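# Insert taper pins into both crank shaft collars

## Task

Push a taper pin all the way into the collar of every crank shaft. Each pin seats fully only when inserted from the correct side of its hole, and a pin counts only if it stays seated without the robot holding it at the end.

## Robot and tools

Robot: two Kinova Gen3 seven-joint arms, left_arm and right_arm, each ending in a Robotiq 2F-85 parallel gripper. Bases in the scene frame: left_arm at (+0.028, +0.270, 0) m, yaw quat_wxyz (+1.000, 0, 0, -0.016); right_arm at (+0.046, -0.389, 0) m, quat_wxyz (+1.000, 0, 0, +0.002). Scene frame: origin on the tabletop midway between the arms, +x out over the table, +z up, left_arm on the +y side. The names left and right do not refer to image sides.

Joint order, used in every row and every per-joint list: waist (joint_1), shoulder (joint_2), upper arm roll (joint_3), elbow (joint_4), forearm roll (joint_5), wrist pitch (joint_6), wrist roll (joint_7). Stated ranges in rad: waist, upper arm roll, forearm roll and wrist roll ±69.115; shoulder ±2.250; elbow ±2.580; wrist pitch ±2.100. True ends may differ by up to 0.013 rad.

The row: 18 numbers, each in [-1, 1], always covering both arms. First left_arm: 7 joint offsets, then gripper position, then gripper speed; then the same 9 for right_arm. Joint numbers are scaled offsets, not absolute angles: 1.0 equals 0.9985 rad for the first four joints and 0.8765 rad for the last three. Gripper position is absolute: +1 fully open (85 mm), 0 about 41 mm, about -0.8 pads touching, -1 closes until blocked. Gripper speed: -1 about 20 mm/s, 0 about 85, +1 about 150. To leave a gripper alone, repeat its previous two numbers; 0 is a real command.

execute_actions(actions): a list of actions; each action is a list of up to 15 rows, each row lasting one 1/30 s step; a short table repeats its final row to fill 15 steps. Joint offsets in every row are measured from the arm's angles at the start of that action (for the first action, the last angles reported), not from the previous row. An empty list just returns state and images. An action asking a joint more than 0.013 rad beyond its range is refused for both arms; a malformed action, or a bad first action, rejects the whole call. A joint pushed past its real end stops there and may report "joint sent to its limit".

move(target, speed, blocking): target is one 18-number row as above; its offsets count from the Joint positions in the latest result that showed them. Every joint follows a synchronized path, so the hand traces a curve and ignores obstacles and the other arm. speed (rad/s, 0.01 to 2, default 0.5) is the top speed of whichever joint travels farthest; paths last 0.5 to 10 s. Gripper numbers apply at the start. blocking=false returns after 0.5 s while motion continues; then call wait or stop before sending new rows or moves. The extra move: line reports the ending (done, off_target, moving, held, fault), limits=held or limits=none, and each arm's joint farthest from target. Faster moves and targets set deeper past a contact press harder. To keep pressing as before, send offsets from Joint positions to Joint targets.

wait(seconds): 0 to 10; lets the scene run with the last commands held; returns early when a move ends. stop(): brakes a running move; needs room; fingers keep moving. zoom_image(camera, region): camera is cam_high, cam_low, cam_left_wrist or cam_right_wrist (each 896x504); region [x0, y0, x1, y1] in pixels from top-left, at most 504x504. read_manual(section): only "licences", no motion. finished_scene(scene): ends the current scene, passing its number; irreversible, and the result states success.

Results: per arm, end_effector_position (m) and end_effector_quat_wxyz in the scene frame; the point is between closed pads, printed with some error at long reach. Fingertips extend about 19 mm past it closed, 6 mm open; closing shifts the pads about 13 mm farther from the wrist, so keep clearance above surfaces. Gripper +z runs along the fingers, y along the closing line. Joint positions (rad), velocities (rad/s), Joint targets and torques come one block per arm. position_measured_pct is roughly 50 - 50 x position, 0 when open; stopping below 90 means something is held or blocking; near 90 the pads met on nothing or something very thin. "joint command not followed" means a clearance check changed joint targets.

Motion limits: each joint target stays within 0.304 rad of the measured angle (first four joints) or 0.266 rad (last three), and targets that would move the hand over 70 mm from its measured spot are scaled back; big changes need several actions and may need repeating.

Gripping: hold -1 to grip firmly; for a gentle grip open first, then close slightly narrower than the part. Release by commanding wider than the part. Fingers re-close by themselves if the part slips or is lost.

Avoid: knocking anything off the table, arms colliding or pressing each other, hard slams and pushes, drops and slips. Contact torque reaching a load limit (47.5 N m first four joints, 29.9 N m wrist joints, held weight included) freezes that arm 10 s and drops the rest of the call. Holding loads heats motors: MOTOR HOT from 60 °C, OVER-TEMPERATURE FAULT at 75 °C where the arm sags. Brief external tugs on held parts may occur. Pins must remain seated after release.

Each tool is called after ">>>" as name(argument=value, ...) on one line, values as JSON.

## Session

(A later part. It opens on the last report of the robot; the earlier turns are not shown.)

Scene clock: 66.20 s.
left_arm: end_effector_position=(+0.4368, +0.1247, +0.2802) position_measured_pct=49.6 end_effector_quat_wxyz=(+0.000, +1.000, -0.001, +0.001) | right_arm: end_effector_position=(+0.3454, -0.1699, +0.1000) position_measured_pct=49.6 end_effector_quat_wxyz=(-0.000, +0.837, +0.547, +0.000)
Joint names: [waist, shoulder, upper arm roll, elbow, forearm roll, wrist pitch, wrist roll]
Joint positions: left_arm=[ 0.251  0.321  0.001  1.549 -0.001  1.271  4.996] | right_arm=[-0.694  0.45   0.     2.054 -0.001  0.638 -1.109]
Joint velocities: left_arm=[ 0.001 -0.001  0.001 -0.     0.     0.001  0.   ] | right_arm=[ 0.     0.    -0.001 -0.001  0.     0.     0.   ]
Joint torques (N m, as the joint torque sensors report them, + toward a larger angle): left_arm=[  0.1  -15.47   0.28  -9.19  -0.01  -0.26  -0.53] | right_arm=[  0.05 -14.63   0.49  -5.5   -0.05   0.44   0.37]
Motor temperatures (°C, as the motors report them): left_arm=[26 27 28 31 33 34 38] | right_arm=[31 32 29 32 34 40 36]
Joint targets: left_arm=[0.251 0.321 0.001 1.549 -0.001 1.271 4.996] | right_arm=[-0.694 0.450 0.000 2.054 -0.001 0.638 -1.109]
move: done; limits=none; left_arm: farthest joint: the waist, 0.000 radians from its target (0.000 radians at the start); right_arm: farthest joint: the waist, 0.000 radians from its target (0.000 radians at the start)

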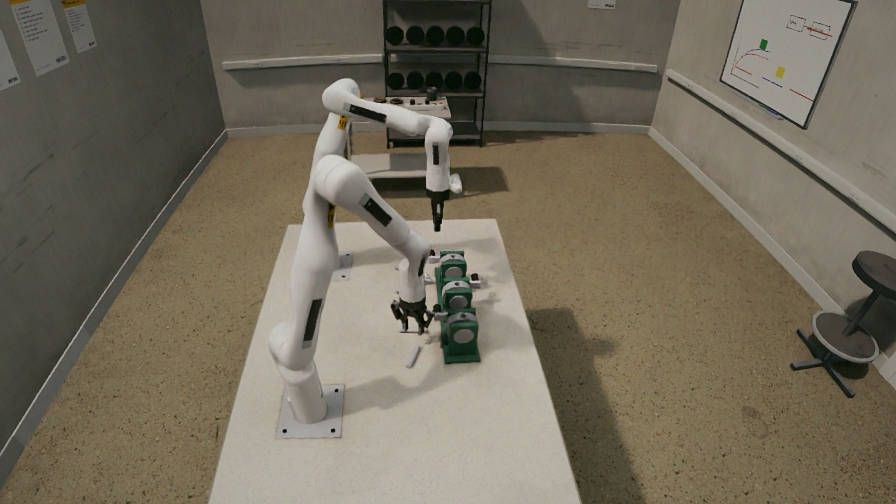

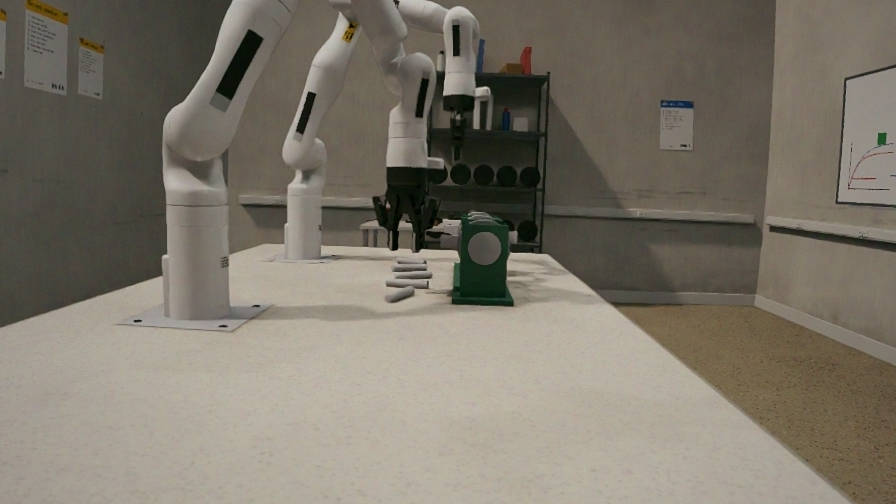

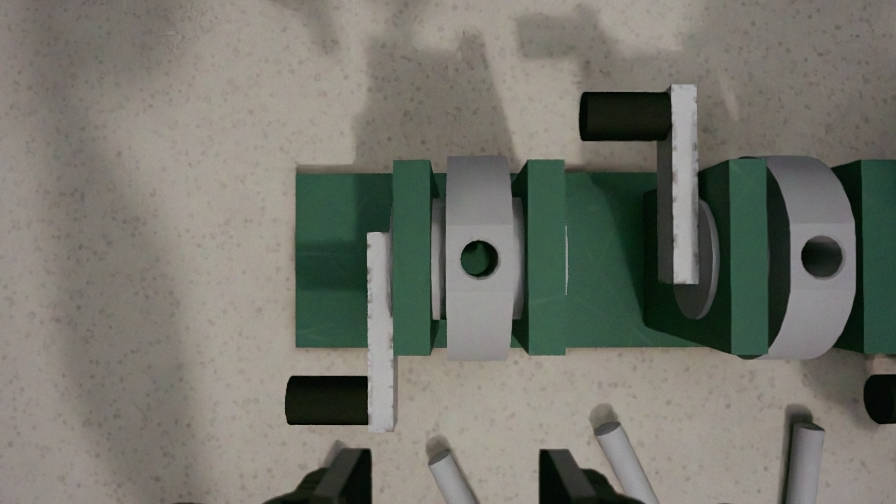

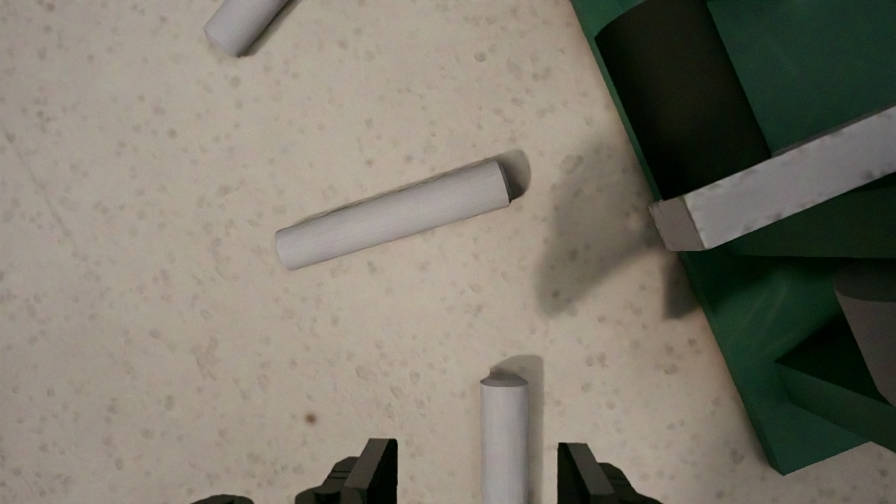

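>>> zoom_image(camera="cam_left_wrist", region=[440,220,520,295])

>>> move(target=[-0.165,0,0,0.1,0,-0.114,1,0,0, 0.031,0.167,0,0.064,0,-0.2635,0.035,0,0], speed=1.0)

Region (440, 220, 520, 295) of cam_left_wrist's 896x504 image, scaled by 6.300; it fills the top 472 rows of this view, and the rest is white.

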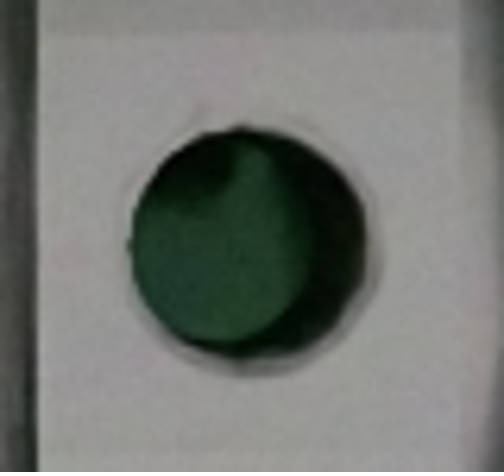

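Scene clock: 68.57 s.
left_arm: end_effector_position=(+0.4445, +0.1949, +0.2507) position_measured_pct=49.6 end_effector_quat_wxyz=(+0.000, +0.868, +0.497, +0.001) | right_arm: end_effector_position=(+0.3503, -0.1806, +0.0283) position_measured_pct=49.6 end_effector_quat_wxyz=(-0.000, +0.837, +0.547, +0.001)
Joint names: [waist, shoulder, upper arm roll, elbow, forearm roll, wrist pitch, wrist roll]
Joint positions: left_arm=[ 0.087  0.321  0.001  1.649 -0.001  1.171  5.872] | right_arm=[-0.663  0.616  0.     2.118 -0.001  0.407 -1.078]
Joint velocities: left_arm=[-0.003 -0.     0.    -0.     0.    -0.    -0.   ] | right_arm=[ 0.     0.002 -0.    -0.001 -0.    -0.001  0.   ]
Joint torques (N m, as the joint torque sensors report them, + toward a larger angle): left_arm=[  0.06 -15.08  -0.07  -8.28  -0.03  -0.14  -0.24] | right_arm=[ -0.31 -15.56   0.68  -2.74  -0.36   0.3    0.06]
Motor temperatures (°C, as the motors report them): left_arm=[26 27 28 31 33 34 38] | right_arm=[31 32 29 32 34 40 36]
Joint targets: left_arm=[0.087 0.321 0.001 1.649 -0.001 1.171 5.872] | right_arm=[-0.663 0.616 0.000 2.118 -0.001 0.407 -1.078]
move: done; limits=none; left_arm: farthest joint: the waist, 0.001 radians from its target (0.165 radians at the start); right_arm: farthest joint: the shoulder, 0.001 radians from its target (0.167 radians at the start)

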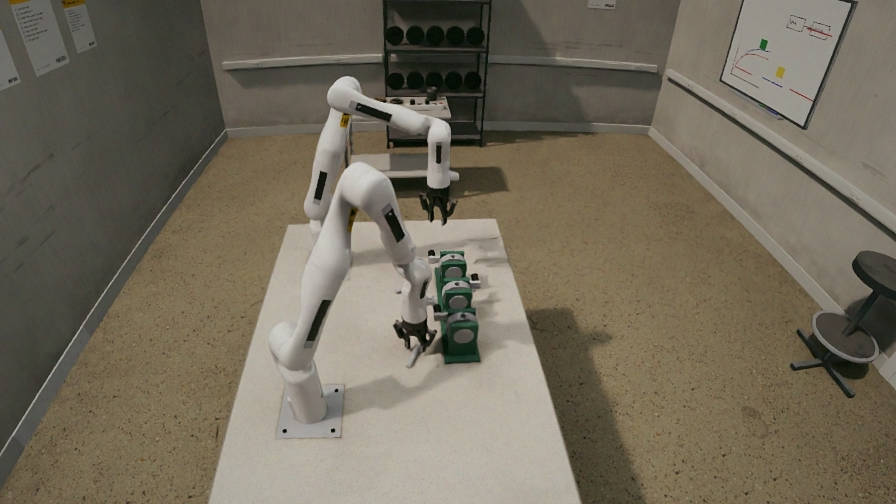

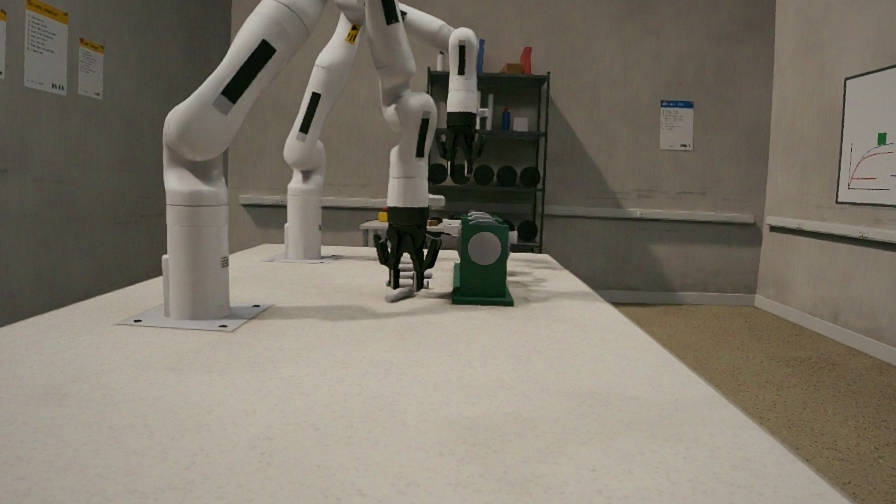

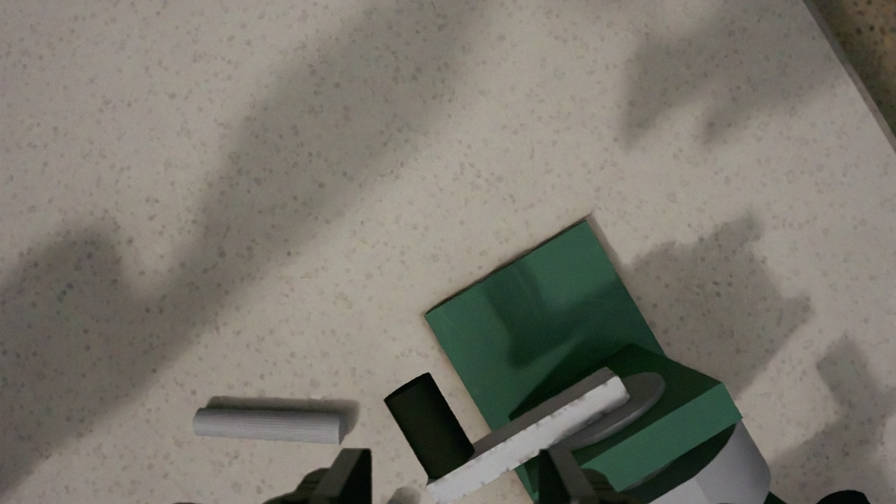

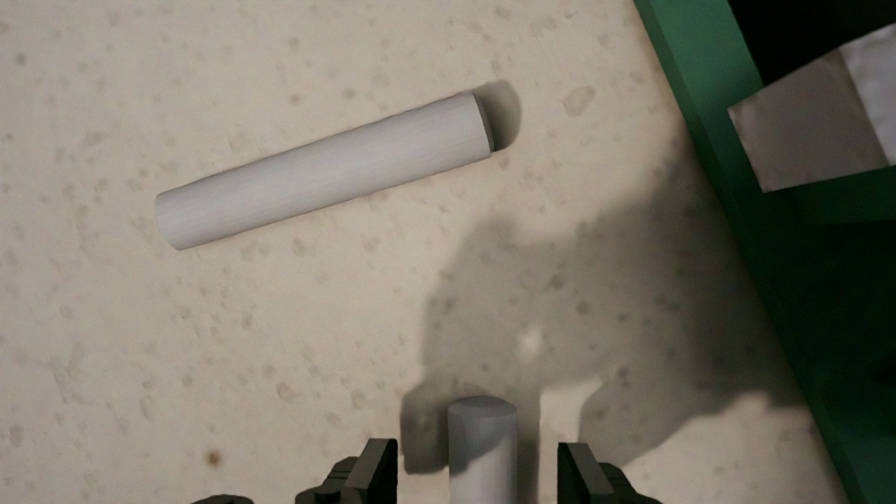

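>>> move(target=[0.014,0.055,0,0.215,0,-0.307,0.62,0,0, 0,0,0,0,0,0,0,-1,0], speed=1.0)

Scene clock: 69.87 s.
left_arm: end_effector_position=(+0.4222, +0.1919, +0.1701) position_measured_pct=49.6 end_effector_quat_wxyz=(+0.000, +0.708, +0.707, +0.000) | right_arm: end_effector_position=(+0.3505, -0.1806, +0.0287) position_measured_pct=79.4 end_effector_quat_wxyz=(-0.000, +0.837, +0.547, +0.001)
Joint names: [waist, shoulder, upper arm roll, elbow, forearm roll, wrist pitch, wrist roll]
Joint positions: left_arm=[ 0.101  0.376  0.001  1.863 -0.001  0.902  6.416] | right_arm=[-0.663  0.615  0.     2.118 -0.     0.407 -1.078]
Joint velocities: left_arm=[ 0.001  0.001  0.001  0.001  0.     0.001 -0.   ] | right_arm=[-0.    -0.001  0.002 -0.001  0.     0.    -0.   ]
Joint torques (N m, as the joint torque sensors report them, + toward a larger angle): left_arm=[ -0.59 -15.36  -0.15  -7.28   0.08  -0.32  -0.35] | right_arm=[ -0.17 -14.97   0.42  -3.1   -0.14  -0.04  -0.17]
Motor temperatures (°C, as the motors report them): left_arm=[26 27 28 31 33 34 38] | right_arm=[31 32 29 32 34 40 36]
Joint targets: left_arm=[0.101 0.376 0.001 1.863 -0.001 0.902 6.416] | right_arm=[-0.663 0.616 0.000 2.118 -0.001 0.407 -1.078]
move: done; limits=none; left_arm: farthest joint: the waist, 0.000 radians from its target (0.014 radians at the start); right_arm: farthest joint: the shoulder, 0.001 radians from its target (0.000 radians at the start)

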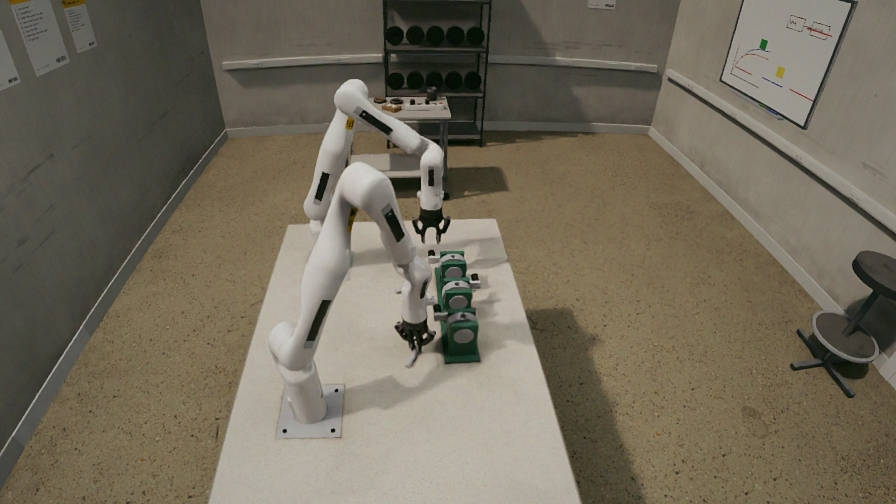

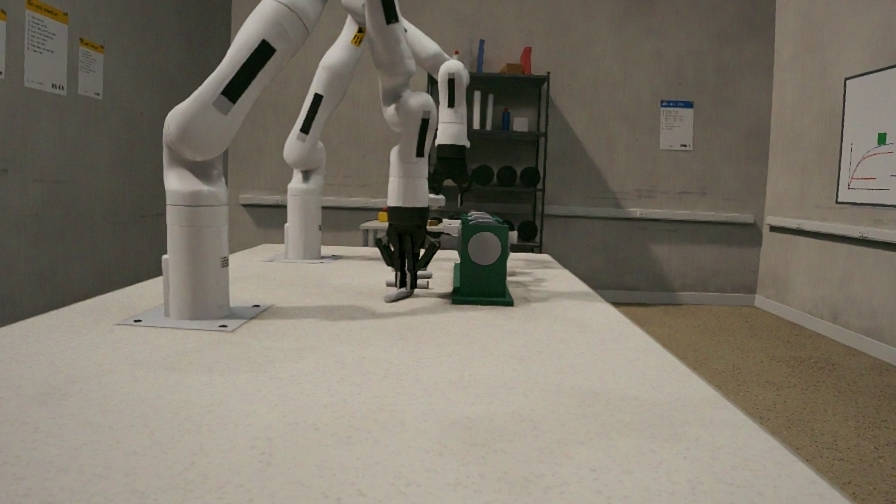

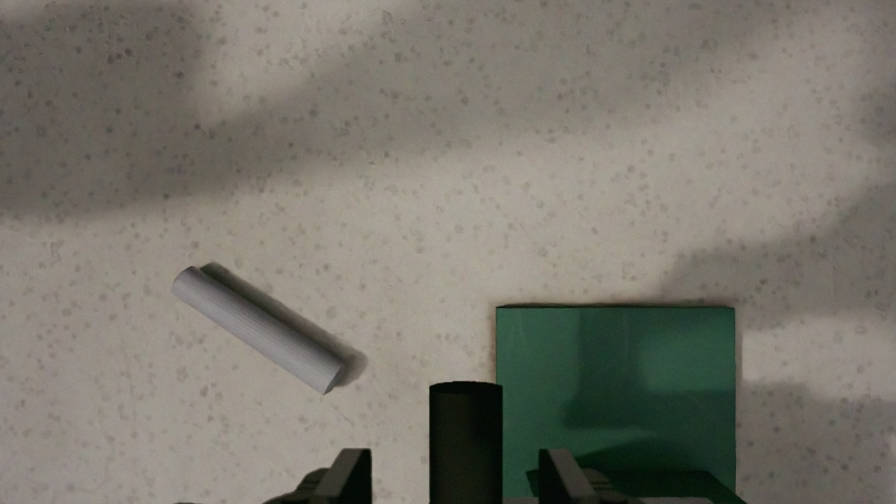

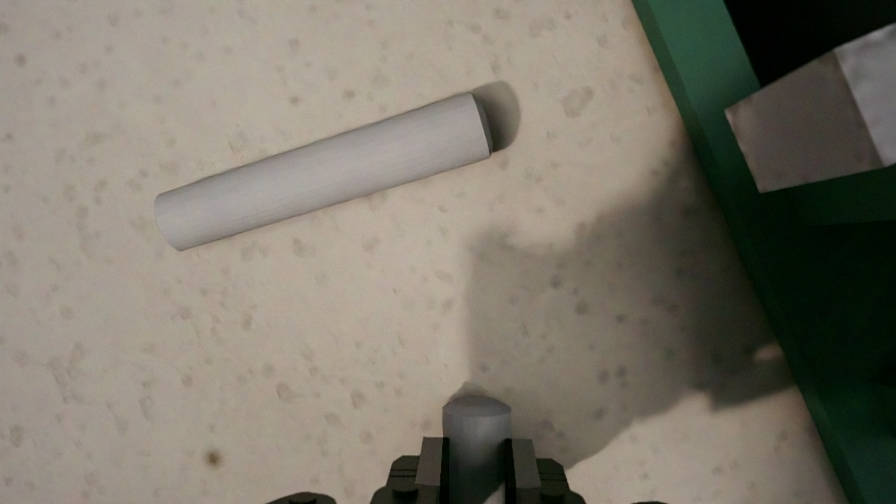

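>>> move(target=[0,0.1174,0,0.0788,0,-0.223,0,0,0, 0,-0.265,0,-0.2,0,0.53,0,-1,0], speed=0.7)

>>> move(target=[0,0,0,0,0,0,0,-0.42,0, 0.3,0,0,-0.07,-0.2,0.15,1,-1,0], speed=1.0)

Scene clock: 72.50 s.
left_arm: end_effector_position=(+0.4241, +0.1916, +0.1051) position_measured_pct=49.6 end_effector_quat_wxyz=(+0.000, +0.708, +0.707, +0.000) | right_arm: end_effector_position=(+0.3642, -0.1698, +0.1667) position_measured_pct=79.4 end_effector_quat_wxyz=(-0.000, +0.837, +0.547, +0.001)
Joint names: [waist, shoulder, upper arm roll, elbow, forearm roll, wrist pitch, wrist roll]
Joint positions: left_arm=[ 0.101  0.493  0.001  1.942 -0.001  0.706  6.416] | right_arm=[-0.663  0.351  0.     1.918 -0.     0.872 -1.078]
Joint velocities: left_arm=[ 0.     0.001 -0.001 -0.001  0.     0.001  0.   ] | right_arm=[-0.    -0.004  0.     0.    -0.     0.     0.   ]
Joint torques (N m, as the joint torque sensors report them, + toward a larger angle): left_arm=[  0.16 -16.03   0.19  -6.41   0.08  -0.23  -0.01] | right_arm=[ -0.22 -14.75   0.41  -6.74   0.15   0.03   0.03]
Motor temperatures (°C, as the motors report them): left_arm=[26 27 28 31 33 34 38] | right_arm=[31 32 29 32 34 40 36]
Joint targets: left_arm=[0.101 0.493 0.001 1.942 -0.001 0.706 6.416] | right_arm=[-0.663 0.350 0.000 1.918 -0.000 0.872 -1.078]
move: done; limits=none; left_arm: farthest joint: the waist, 0.000 radians from its target (0.000 radians at the start); right_arm: farthest joint: the waist, 0.000 radians from its target (0.000 radians at the start)

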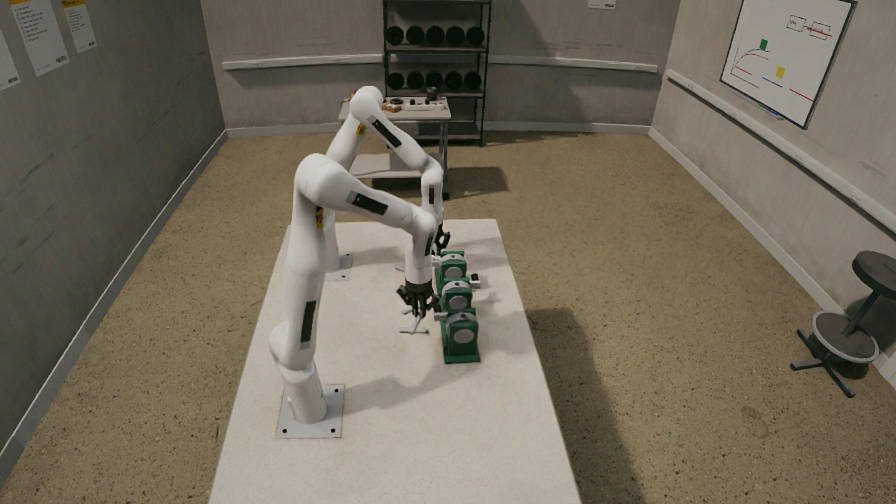

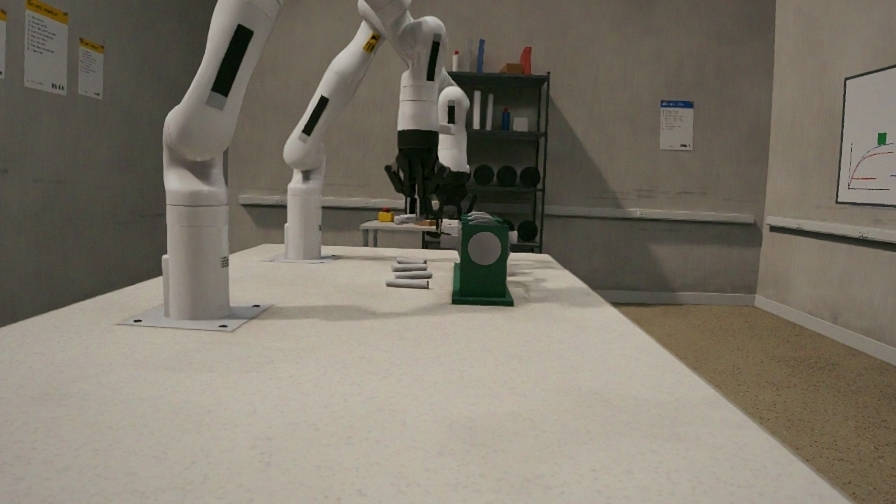

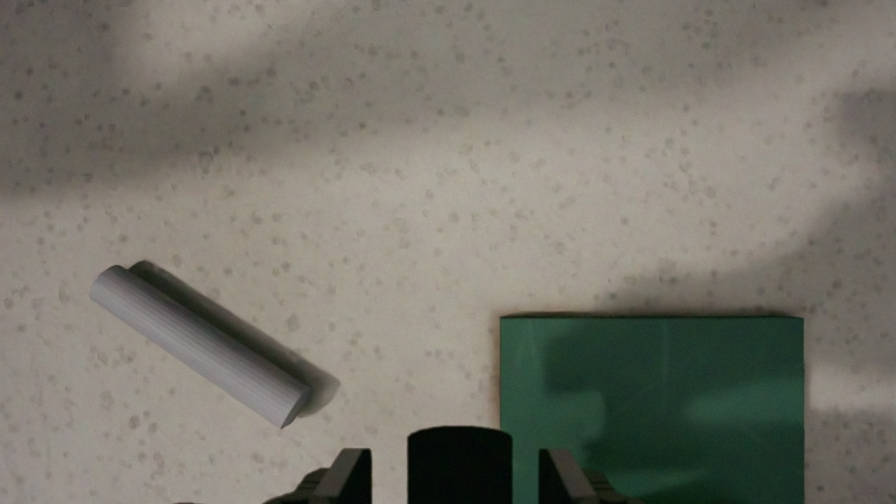

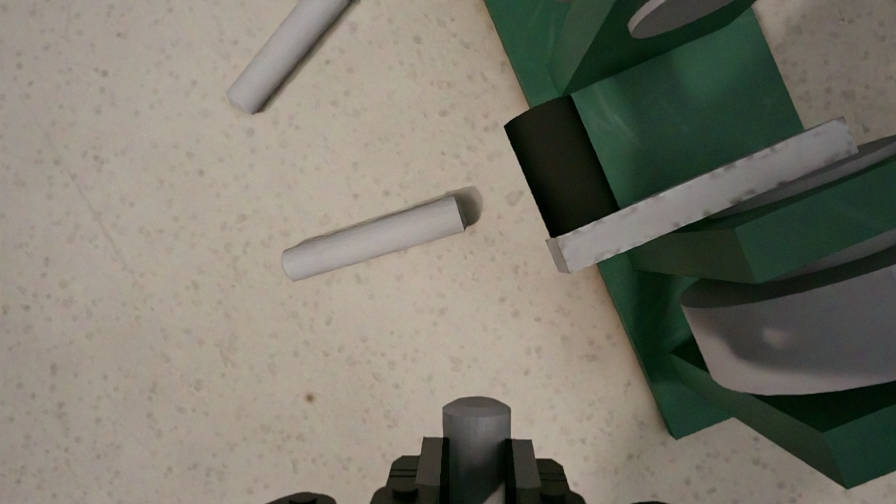

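Scene clock: 73.97 s.
left_arm: end_effector_position=(+0.4250, +0.1916, +0.1054) position_measured_pct=68.3 end_effector_quat_wxyz=(+0.001, +0.708, +0.707, +0.001) | right_arm: end_effector_position=(+0.3951, -0.2319, +0.1878) position_measured_pct=79.4 end_effector_quat_wxyz=(-0.078, +0.681, +0.728, +0.009)
Joint names: [waist, shoulder, upper arm roll, elbow, forearm roll, wrist pitch, wrist roll]
Joint positions: left_arm=[ 0.101  0.493  0.001  1.941 -0.001  0.705  6.416] | right_arm=[-0.364  0.351  0.     1.848 -0.176  1.003 -0.202]
Joint velocities: left_arm=[-0.001  0.    -0.001 -0.     0.     0.     0.   ] | right_arm=[ 0.003  0.001 -0.001 -0.001 -0.    -0.     0.   ]
Joint torques (N m, as the joint torque sensors report them, + toward a larger angle): left_arm=[ -0.29 -16.04  -0.41  -5.42  -0.06   0.4   -0.15] | right_arm=[ -0.27 -15.34   0.24  -7.23  -0.14   0.21   0.  ]
Motor temperatures (°C, as the motors report them): left_arm=[26 27 28 31 33 34 38] | right_arm=[31 32 29 32 34 40 36]
Joint targets: left_arm=[0.101 0.493 0.001 1.942 -0.001 0.706 6.416] | right_arm=[-0.363 0.351 0.000 1.848 -0.176 1.003 -0.202]
move: done; limits=none; left_arm: farthest joint: the elbow, 0.001 radians from its target (0.000 radians at the start); right_arm: farthest joint: the waist, 0.000 radians from its target (0.300 radians at the start)

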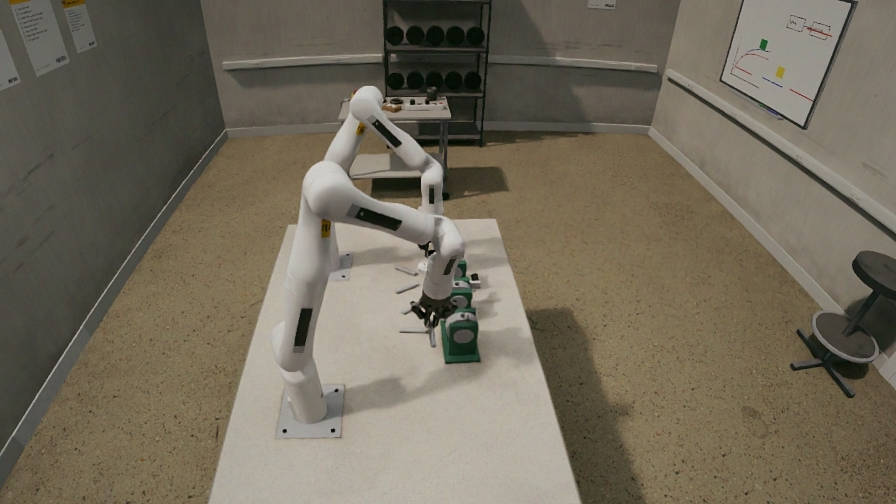

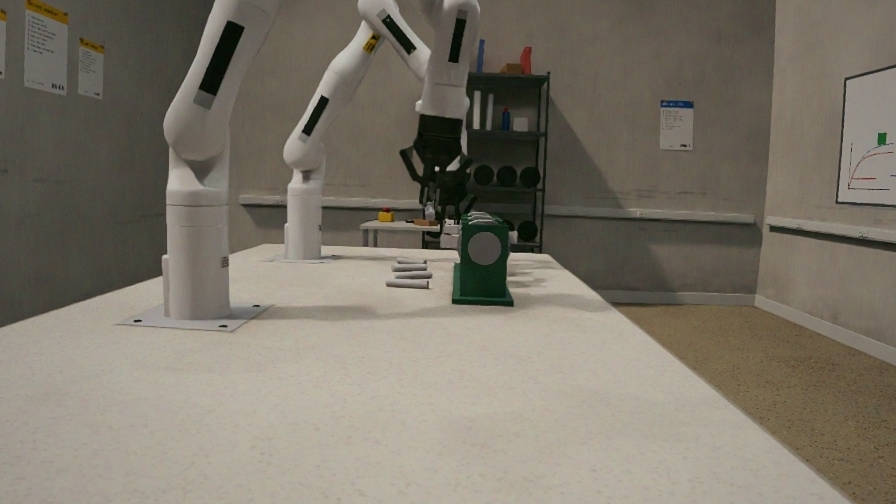

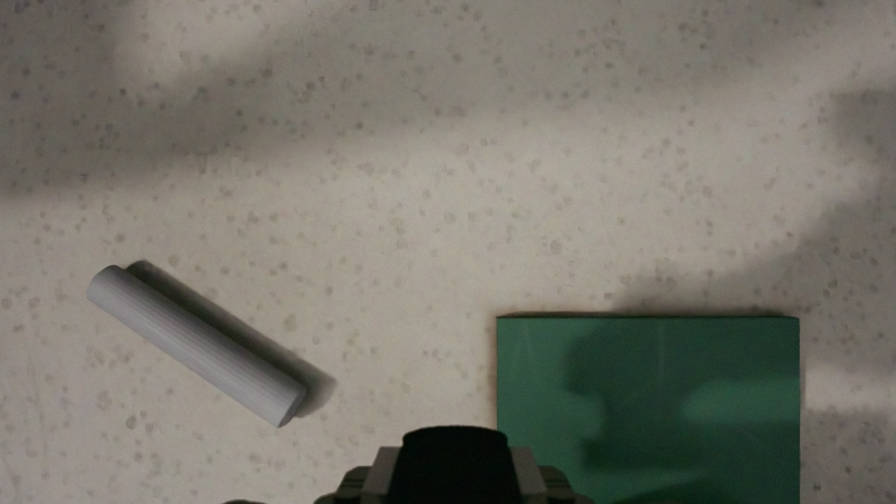

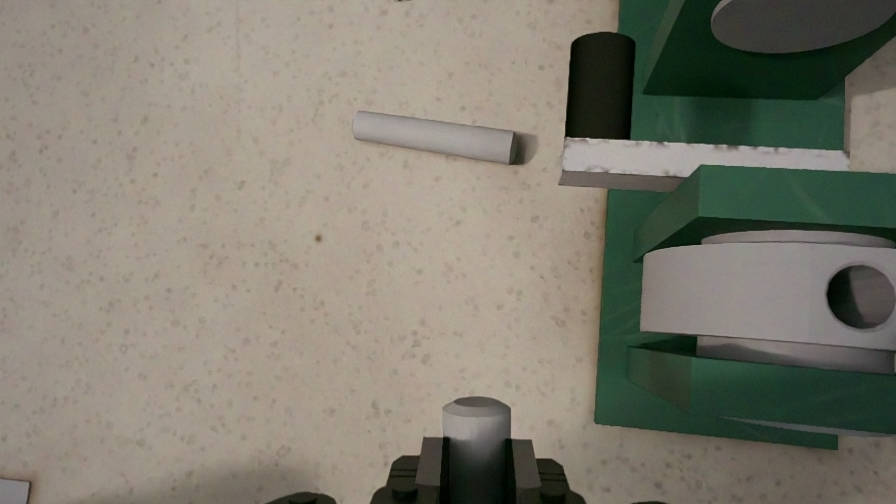

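>>> execute_actions(actions=[[[-0.003,-0.0497,0,-0.069,0,0.136,-0.003,-0.38,0,0.121,0,0,0,-0.2,0.094,0.221,-1,0]],[[-0.008,0.008,0,-0.1205,0,0.128,-0.009,-0.38,0,0.121,0.016,0,0,-0.2,0.094,0.221,-1,0]],[[-0.009,0.0564,0,-0.1347,0,0.089,-0.01,-0.38,0,0.121,0.03,0,0,-0.2,0.094,0.221,-1,0]],[[-0.008,0.0827,0,-0.1148,0,0.0365,-0.009,-0.38,0,0.1,0.083,0,0,-0.26,0.15,0.31,-1,0]],[[-0.005,0.084,0,-0.0662,0,-0.02,-0.006,-0.38,0,0.1,0.083,0,0,-0.26,0.15,0.31,-1,0]],[[-0.001,0.04,0,-0.002,0,-0.043,0,-0.38,0,0.1,0.083,0,0,-0.26,0.15,0.31,-1,0]]])

Scene clock: 77.73 s.
left_arm: end_effector_position=(+0.5628, +0.1914, +0.1243) position_measured_pct=68.3 end_effector_quat_wxyz=(+0.003, +0.707, +0.707, +0.003) | right_arm: end_effector_position=(+0.4905, -0.2240, +0.3571) position_measured_pct=79.4 end_effector_quat_wxyz=(-0.395, +0.464, +0.555, +0.566)
Joint names: [waist, shoulder, upper arm roll, elbow, forearm roll, wrist pitch, wrist roll]
Joint positions: left_arm=[ 0.067  0.706  0.001  1.434 -0.001  0.993  6.383] | right_arm=[ 0.284  0.641 -0.003  1.849 -1.388  1.647  1.195]
Joint velocities: left_arm=[-0.     0.001  0.001 -0.    -0.     0.001 -0.   ] | right_arm=[ 0.015  0.013 -0.001  0.001  0.002 -0.001 -0.   ]
Joint torques (N m, as the joint torque sensors report them, + toward a larger angle): left_arm=[ -0.27 -19.73  -0.08  -6.61   0.16   0.36   0.03] | right_arm=[ -0.17 -18.2   -1.69  -4.86  -1.75   2.62   0.04]
Motor temperatures (°C, as the motors report them): left_arm=[26 27 28 31 33 34 38] | right_arm=[31 32 29 32 34 40 36]
Joint targets: left_arm=[0.068 0.707 0.001 1.436 -0.001 0.995 6.383] | right_arm=[0.286 0.642 -0.003 1.849 -1.388 1.647 1.195]

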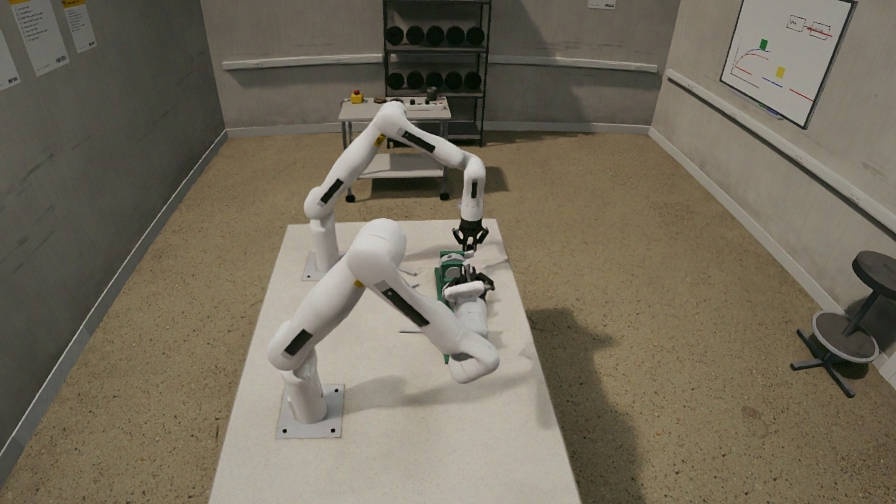

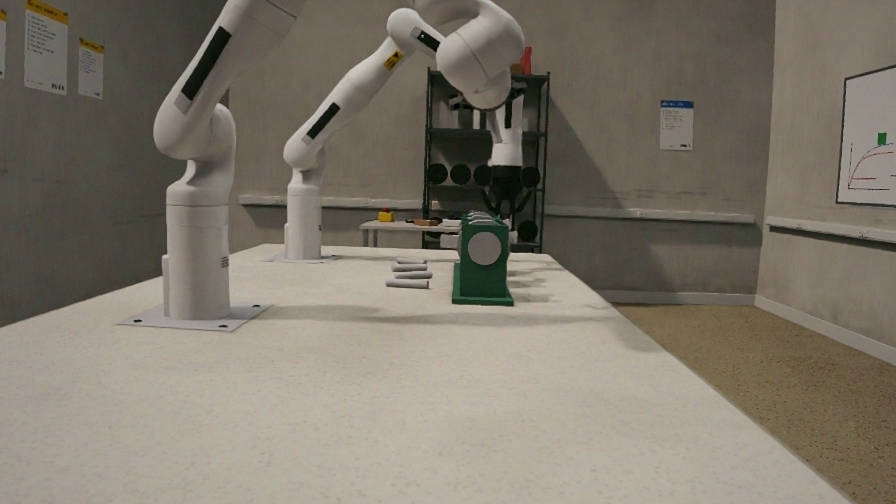

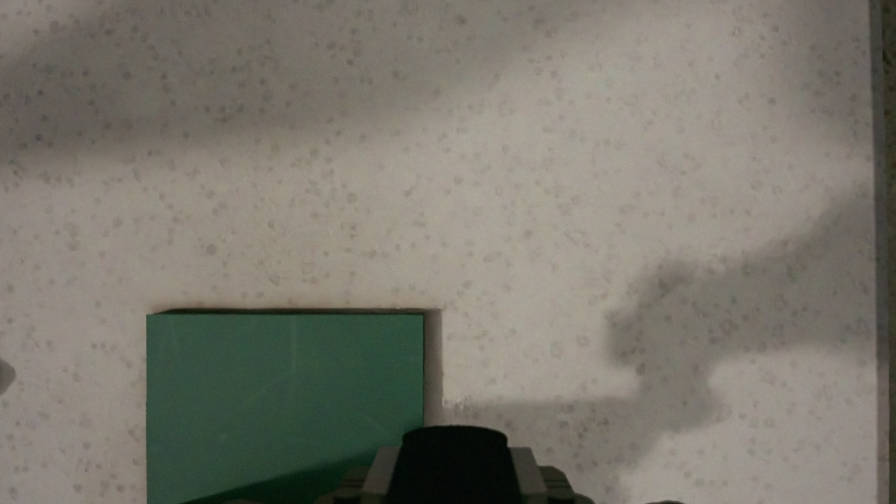

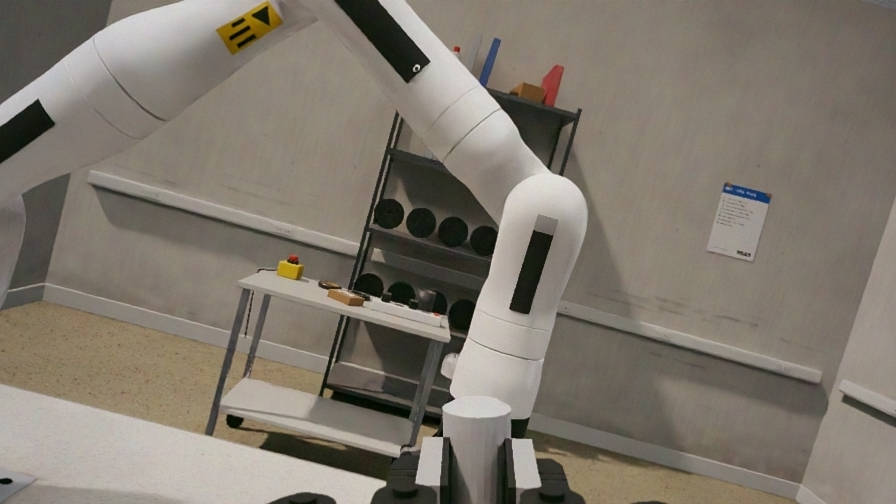

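>>> move(target=[0,0.0333,0,0.004,0,-0.034,0,-0.38,0, -0.079,0.3185,0.003,-0.05,0.0046,-0.002,-0.001,-1,0], speed=0.6)

Scene clock: 79.07 s.
left_arm: end_effector_position=(+0.5652, +0.1914, +0.1059) position_measured_pct=68.3 end_effector_quat_wxyz=(+0.001, +0.707, +0.707, +0.001) | right_arm: end_effector_position=(+0.4932, -0.1939, +0.2349) position_measured_pct=79.4 end_effector_quat_wxyz=(+0.500, -0.500, -0.500, -0.500)
Joint names: [waist, shoulder, upper arm roll, elbow, forearm roll, wrist pitch, wrist roll]
Joint positions: left_arm=[ 0.067  0.738  0.     1.438 -0.001  0.963  6.383] | right_arm=[ 0.205  0.958 -0.     1.799 -1.384  1.645  1.194]
Joint velocities: left_arm=[-0.001  0.     0.001 -0.001 -0.    -0.004  0.   ] | right_arm=[-0.001  0.004 -0.001 -0.001  0.    -0.    -0.   ]
Joint torques (N m, as the joint torque sensors report them, + toward a larger angle): left_arm=[  0.53 -21.08   0.21  -6.97   0.25  -0.29   0.28] | right_arm=[ -0.6  -20.92  -2.79  -2.37  -1.28   3.19  -0.13]
Motor temperatures (°C, as the motors report them): left_arm=[26 27 28 31 33 34 38] | right_arm=[31 32 29 32 34 40 36]
Joint targets: left_arm=[0.067 0.739 0.001 1.438 -0.001 0.963 6.383] | right_arm=[0.205 0.959 -0.000 1.799 -1.384 1.645 1.194]
move: done; limits=none; left_arm: farthest joint: the shoulder, 0.001 radians from its target (0.033 radians at the start); right_arm: farthest joint: the shoulder, 0.001 radians from its target (0.317 radians at the start)

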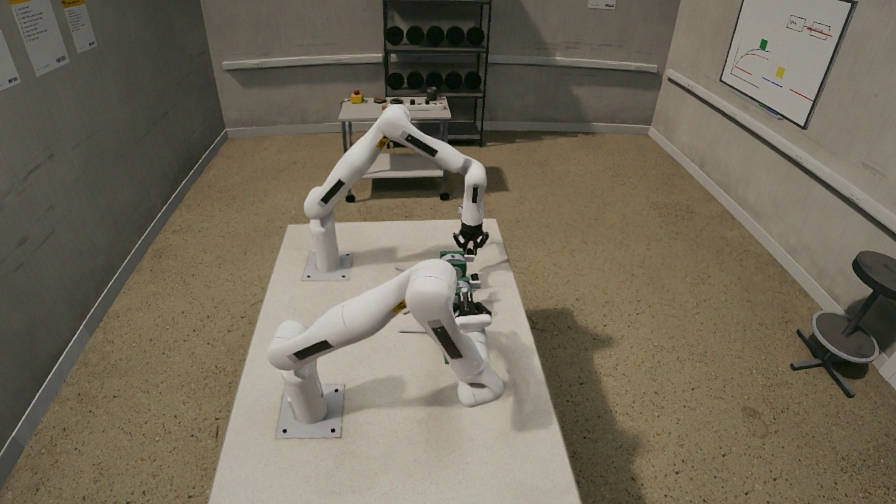

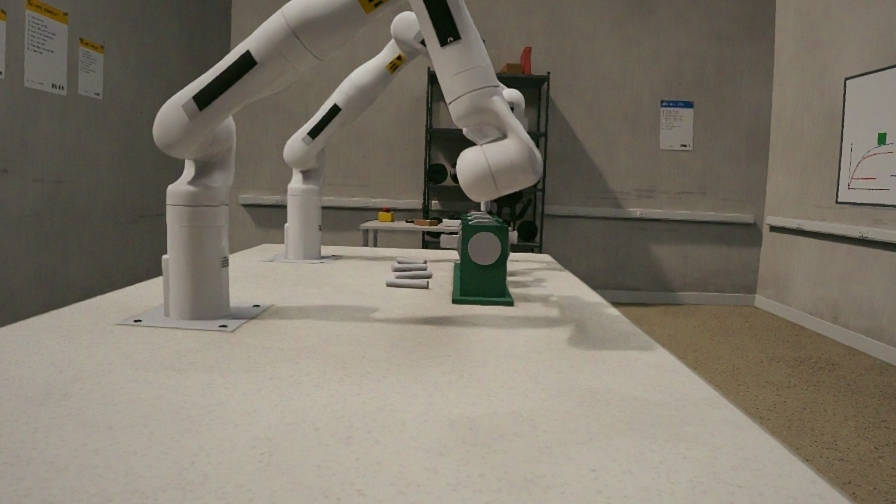

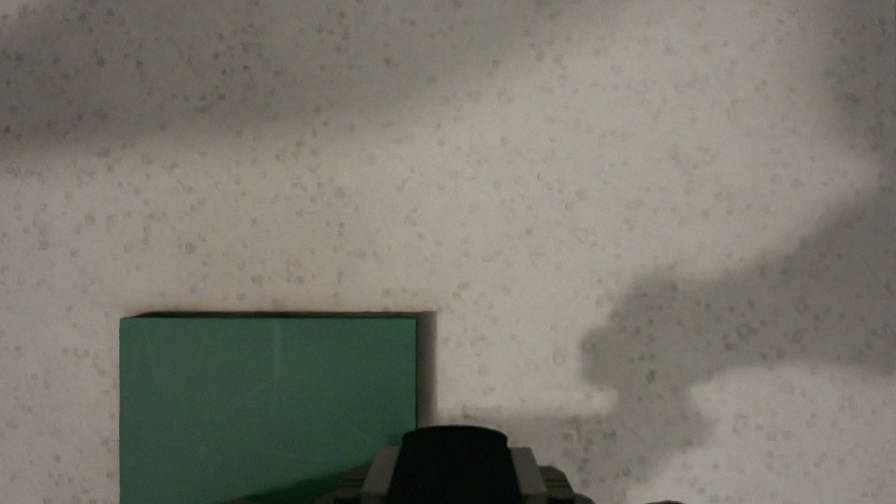

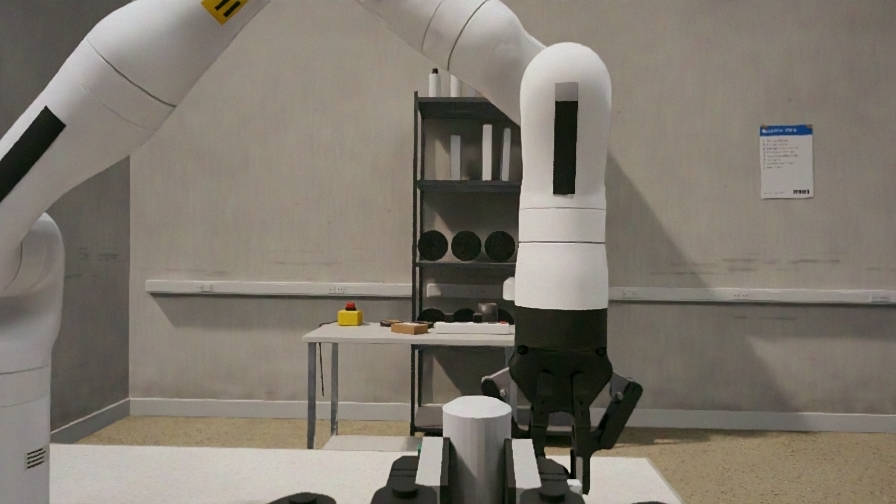

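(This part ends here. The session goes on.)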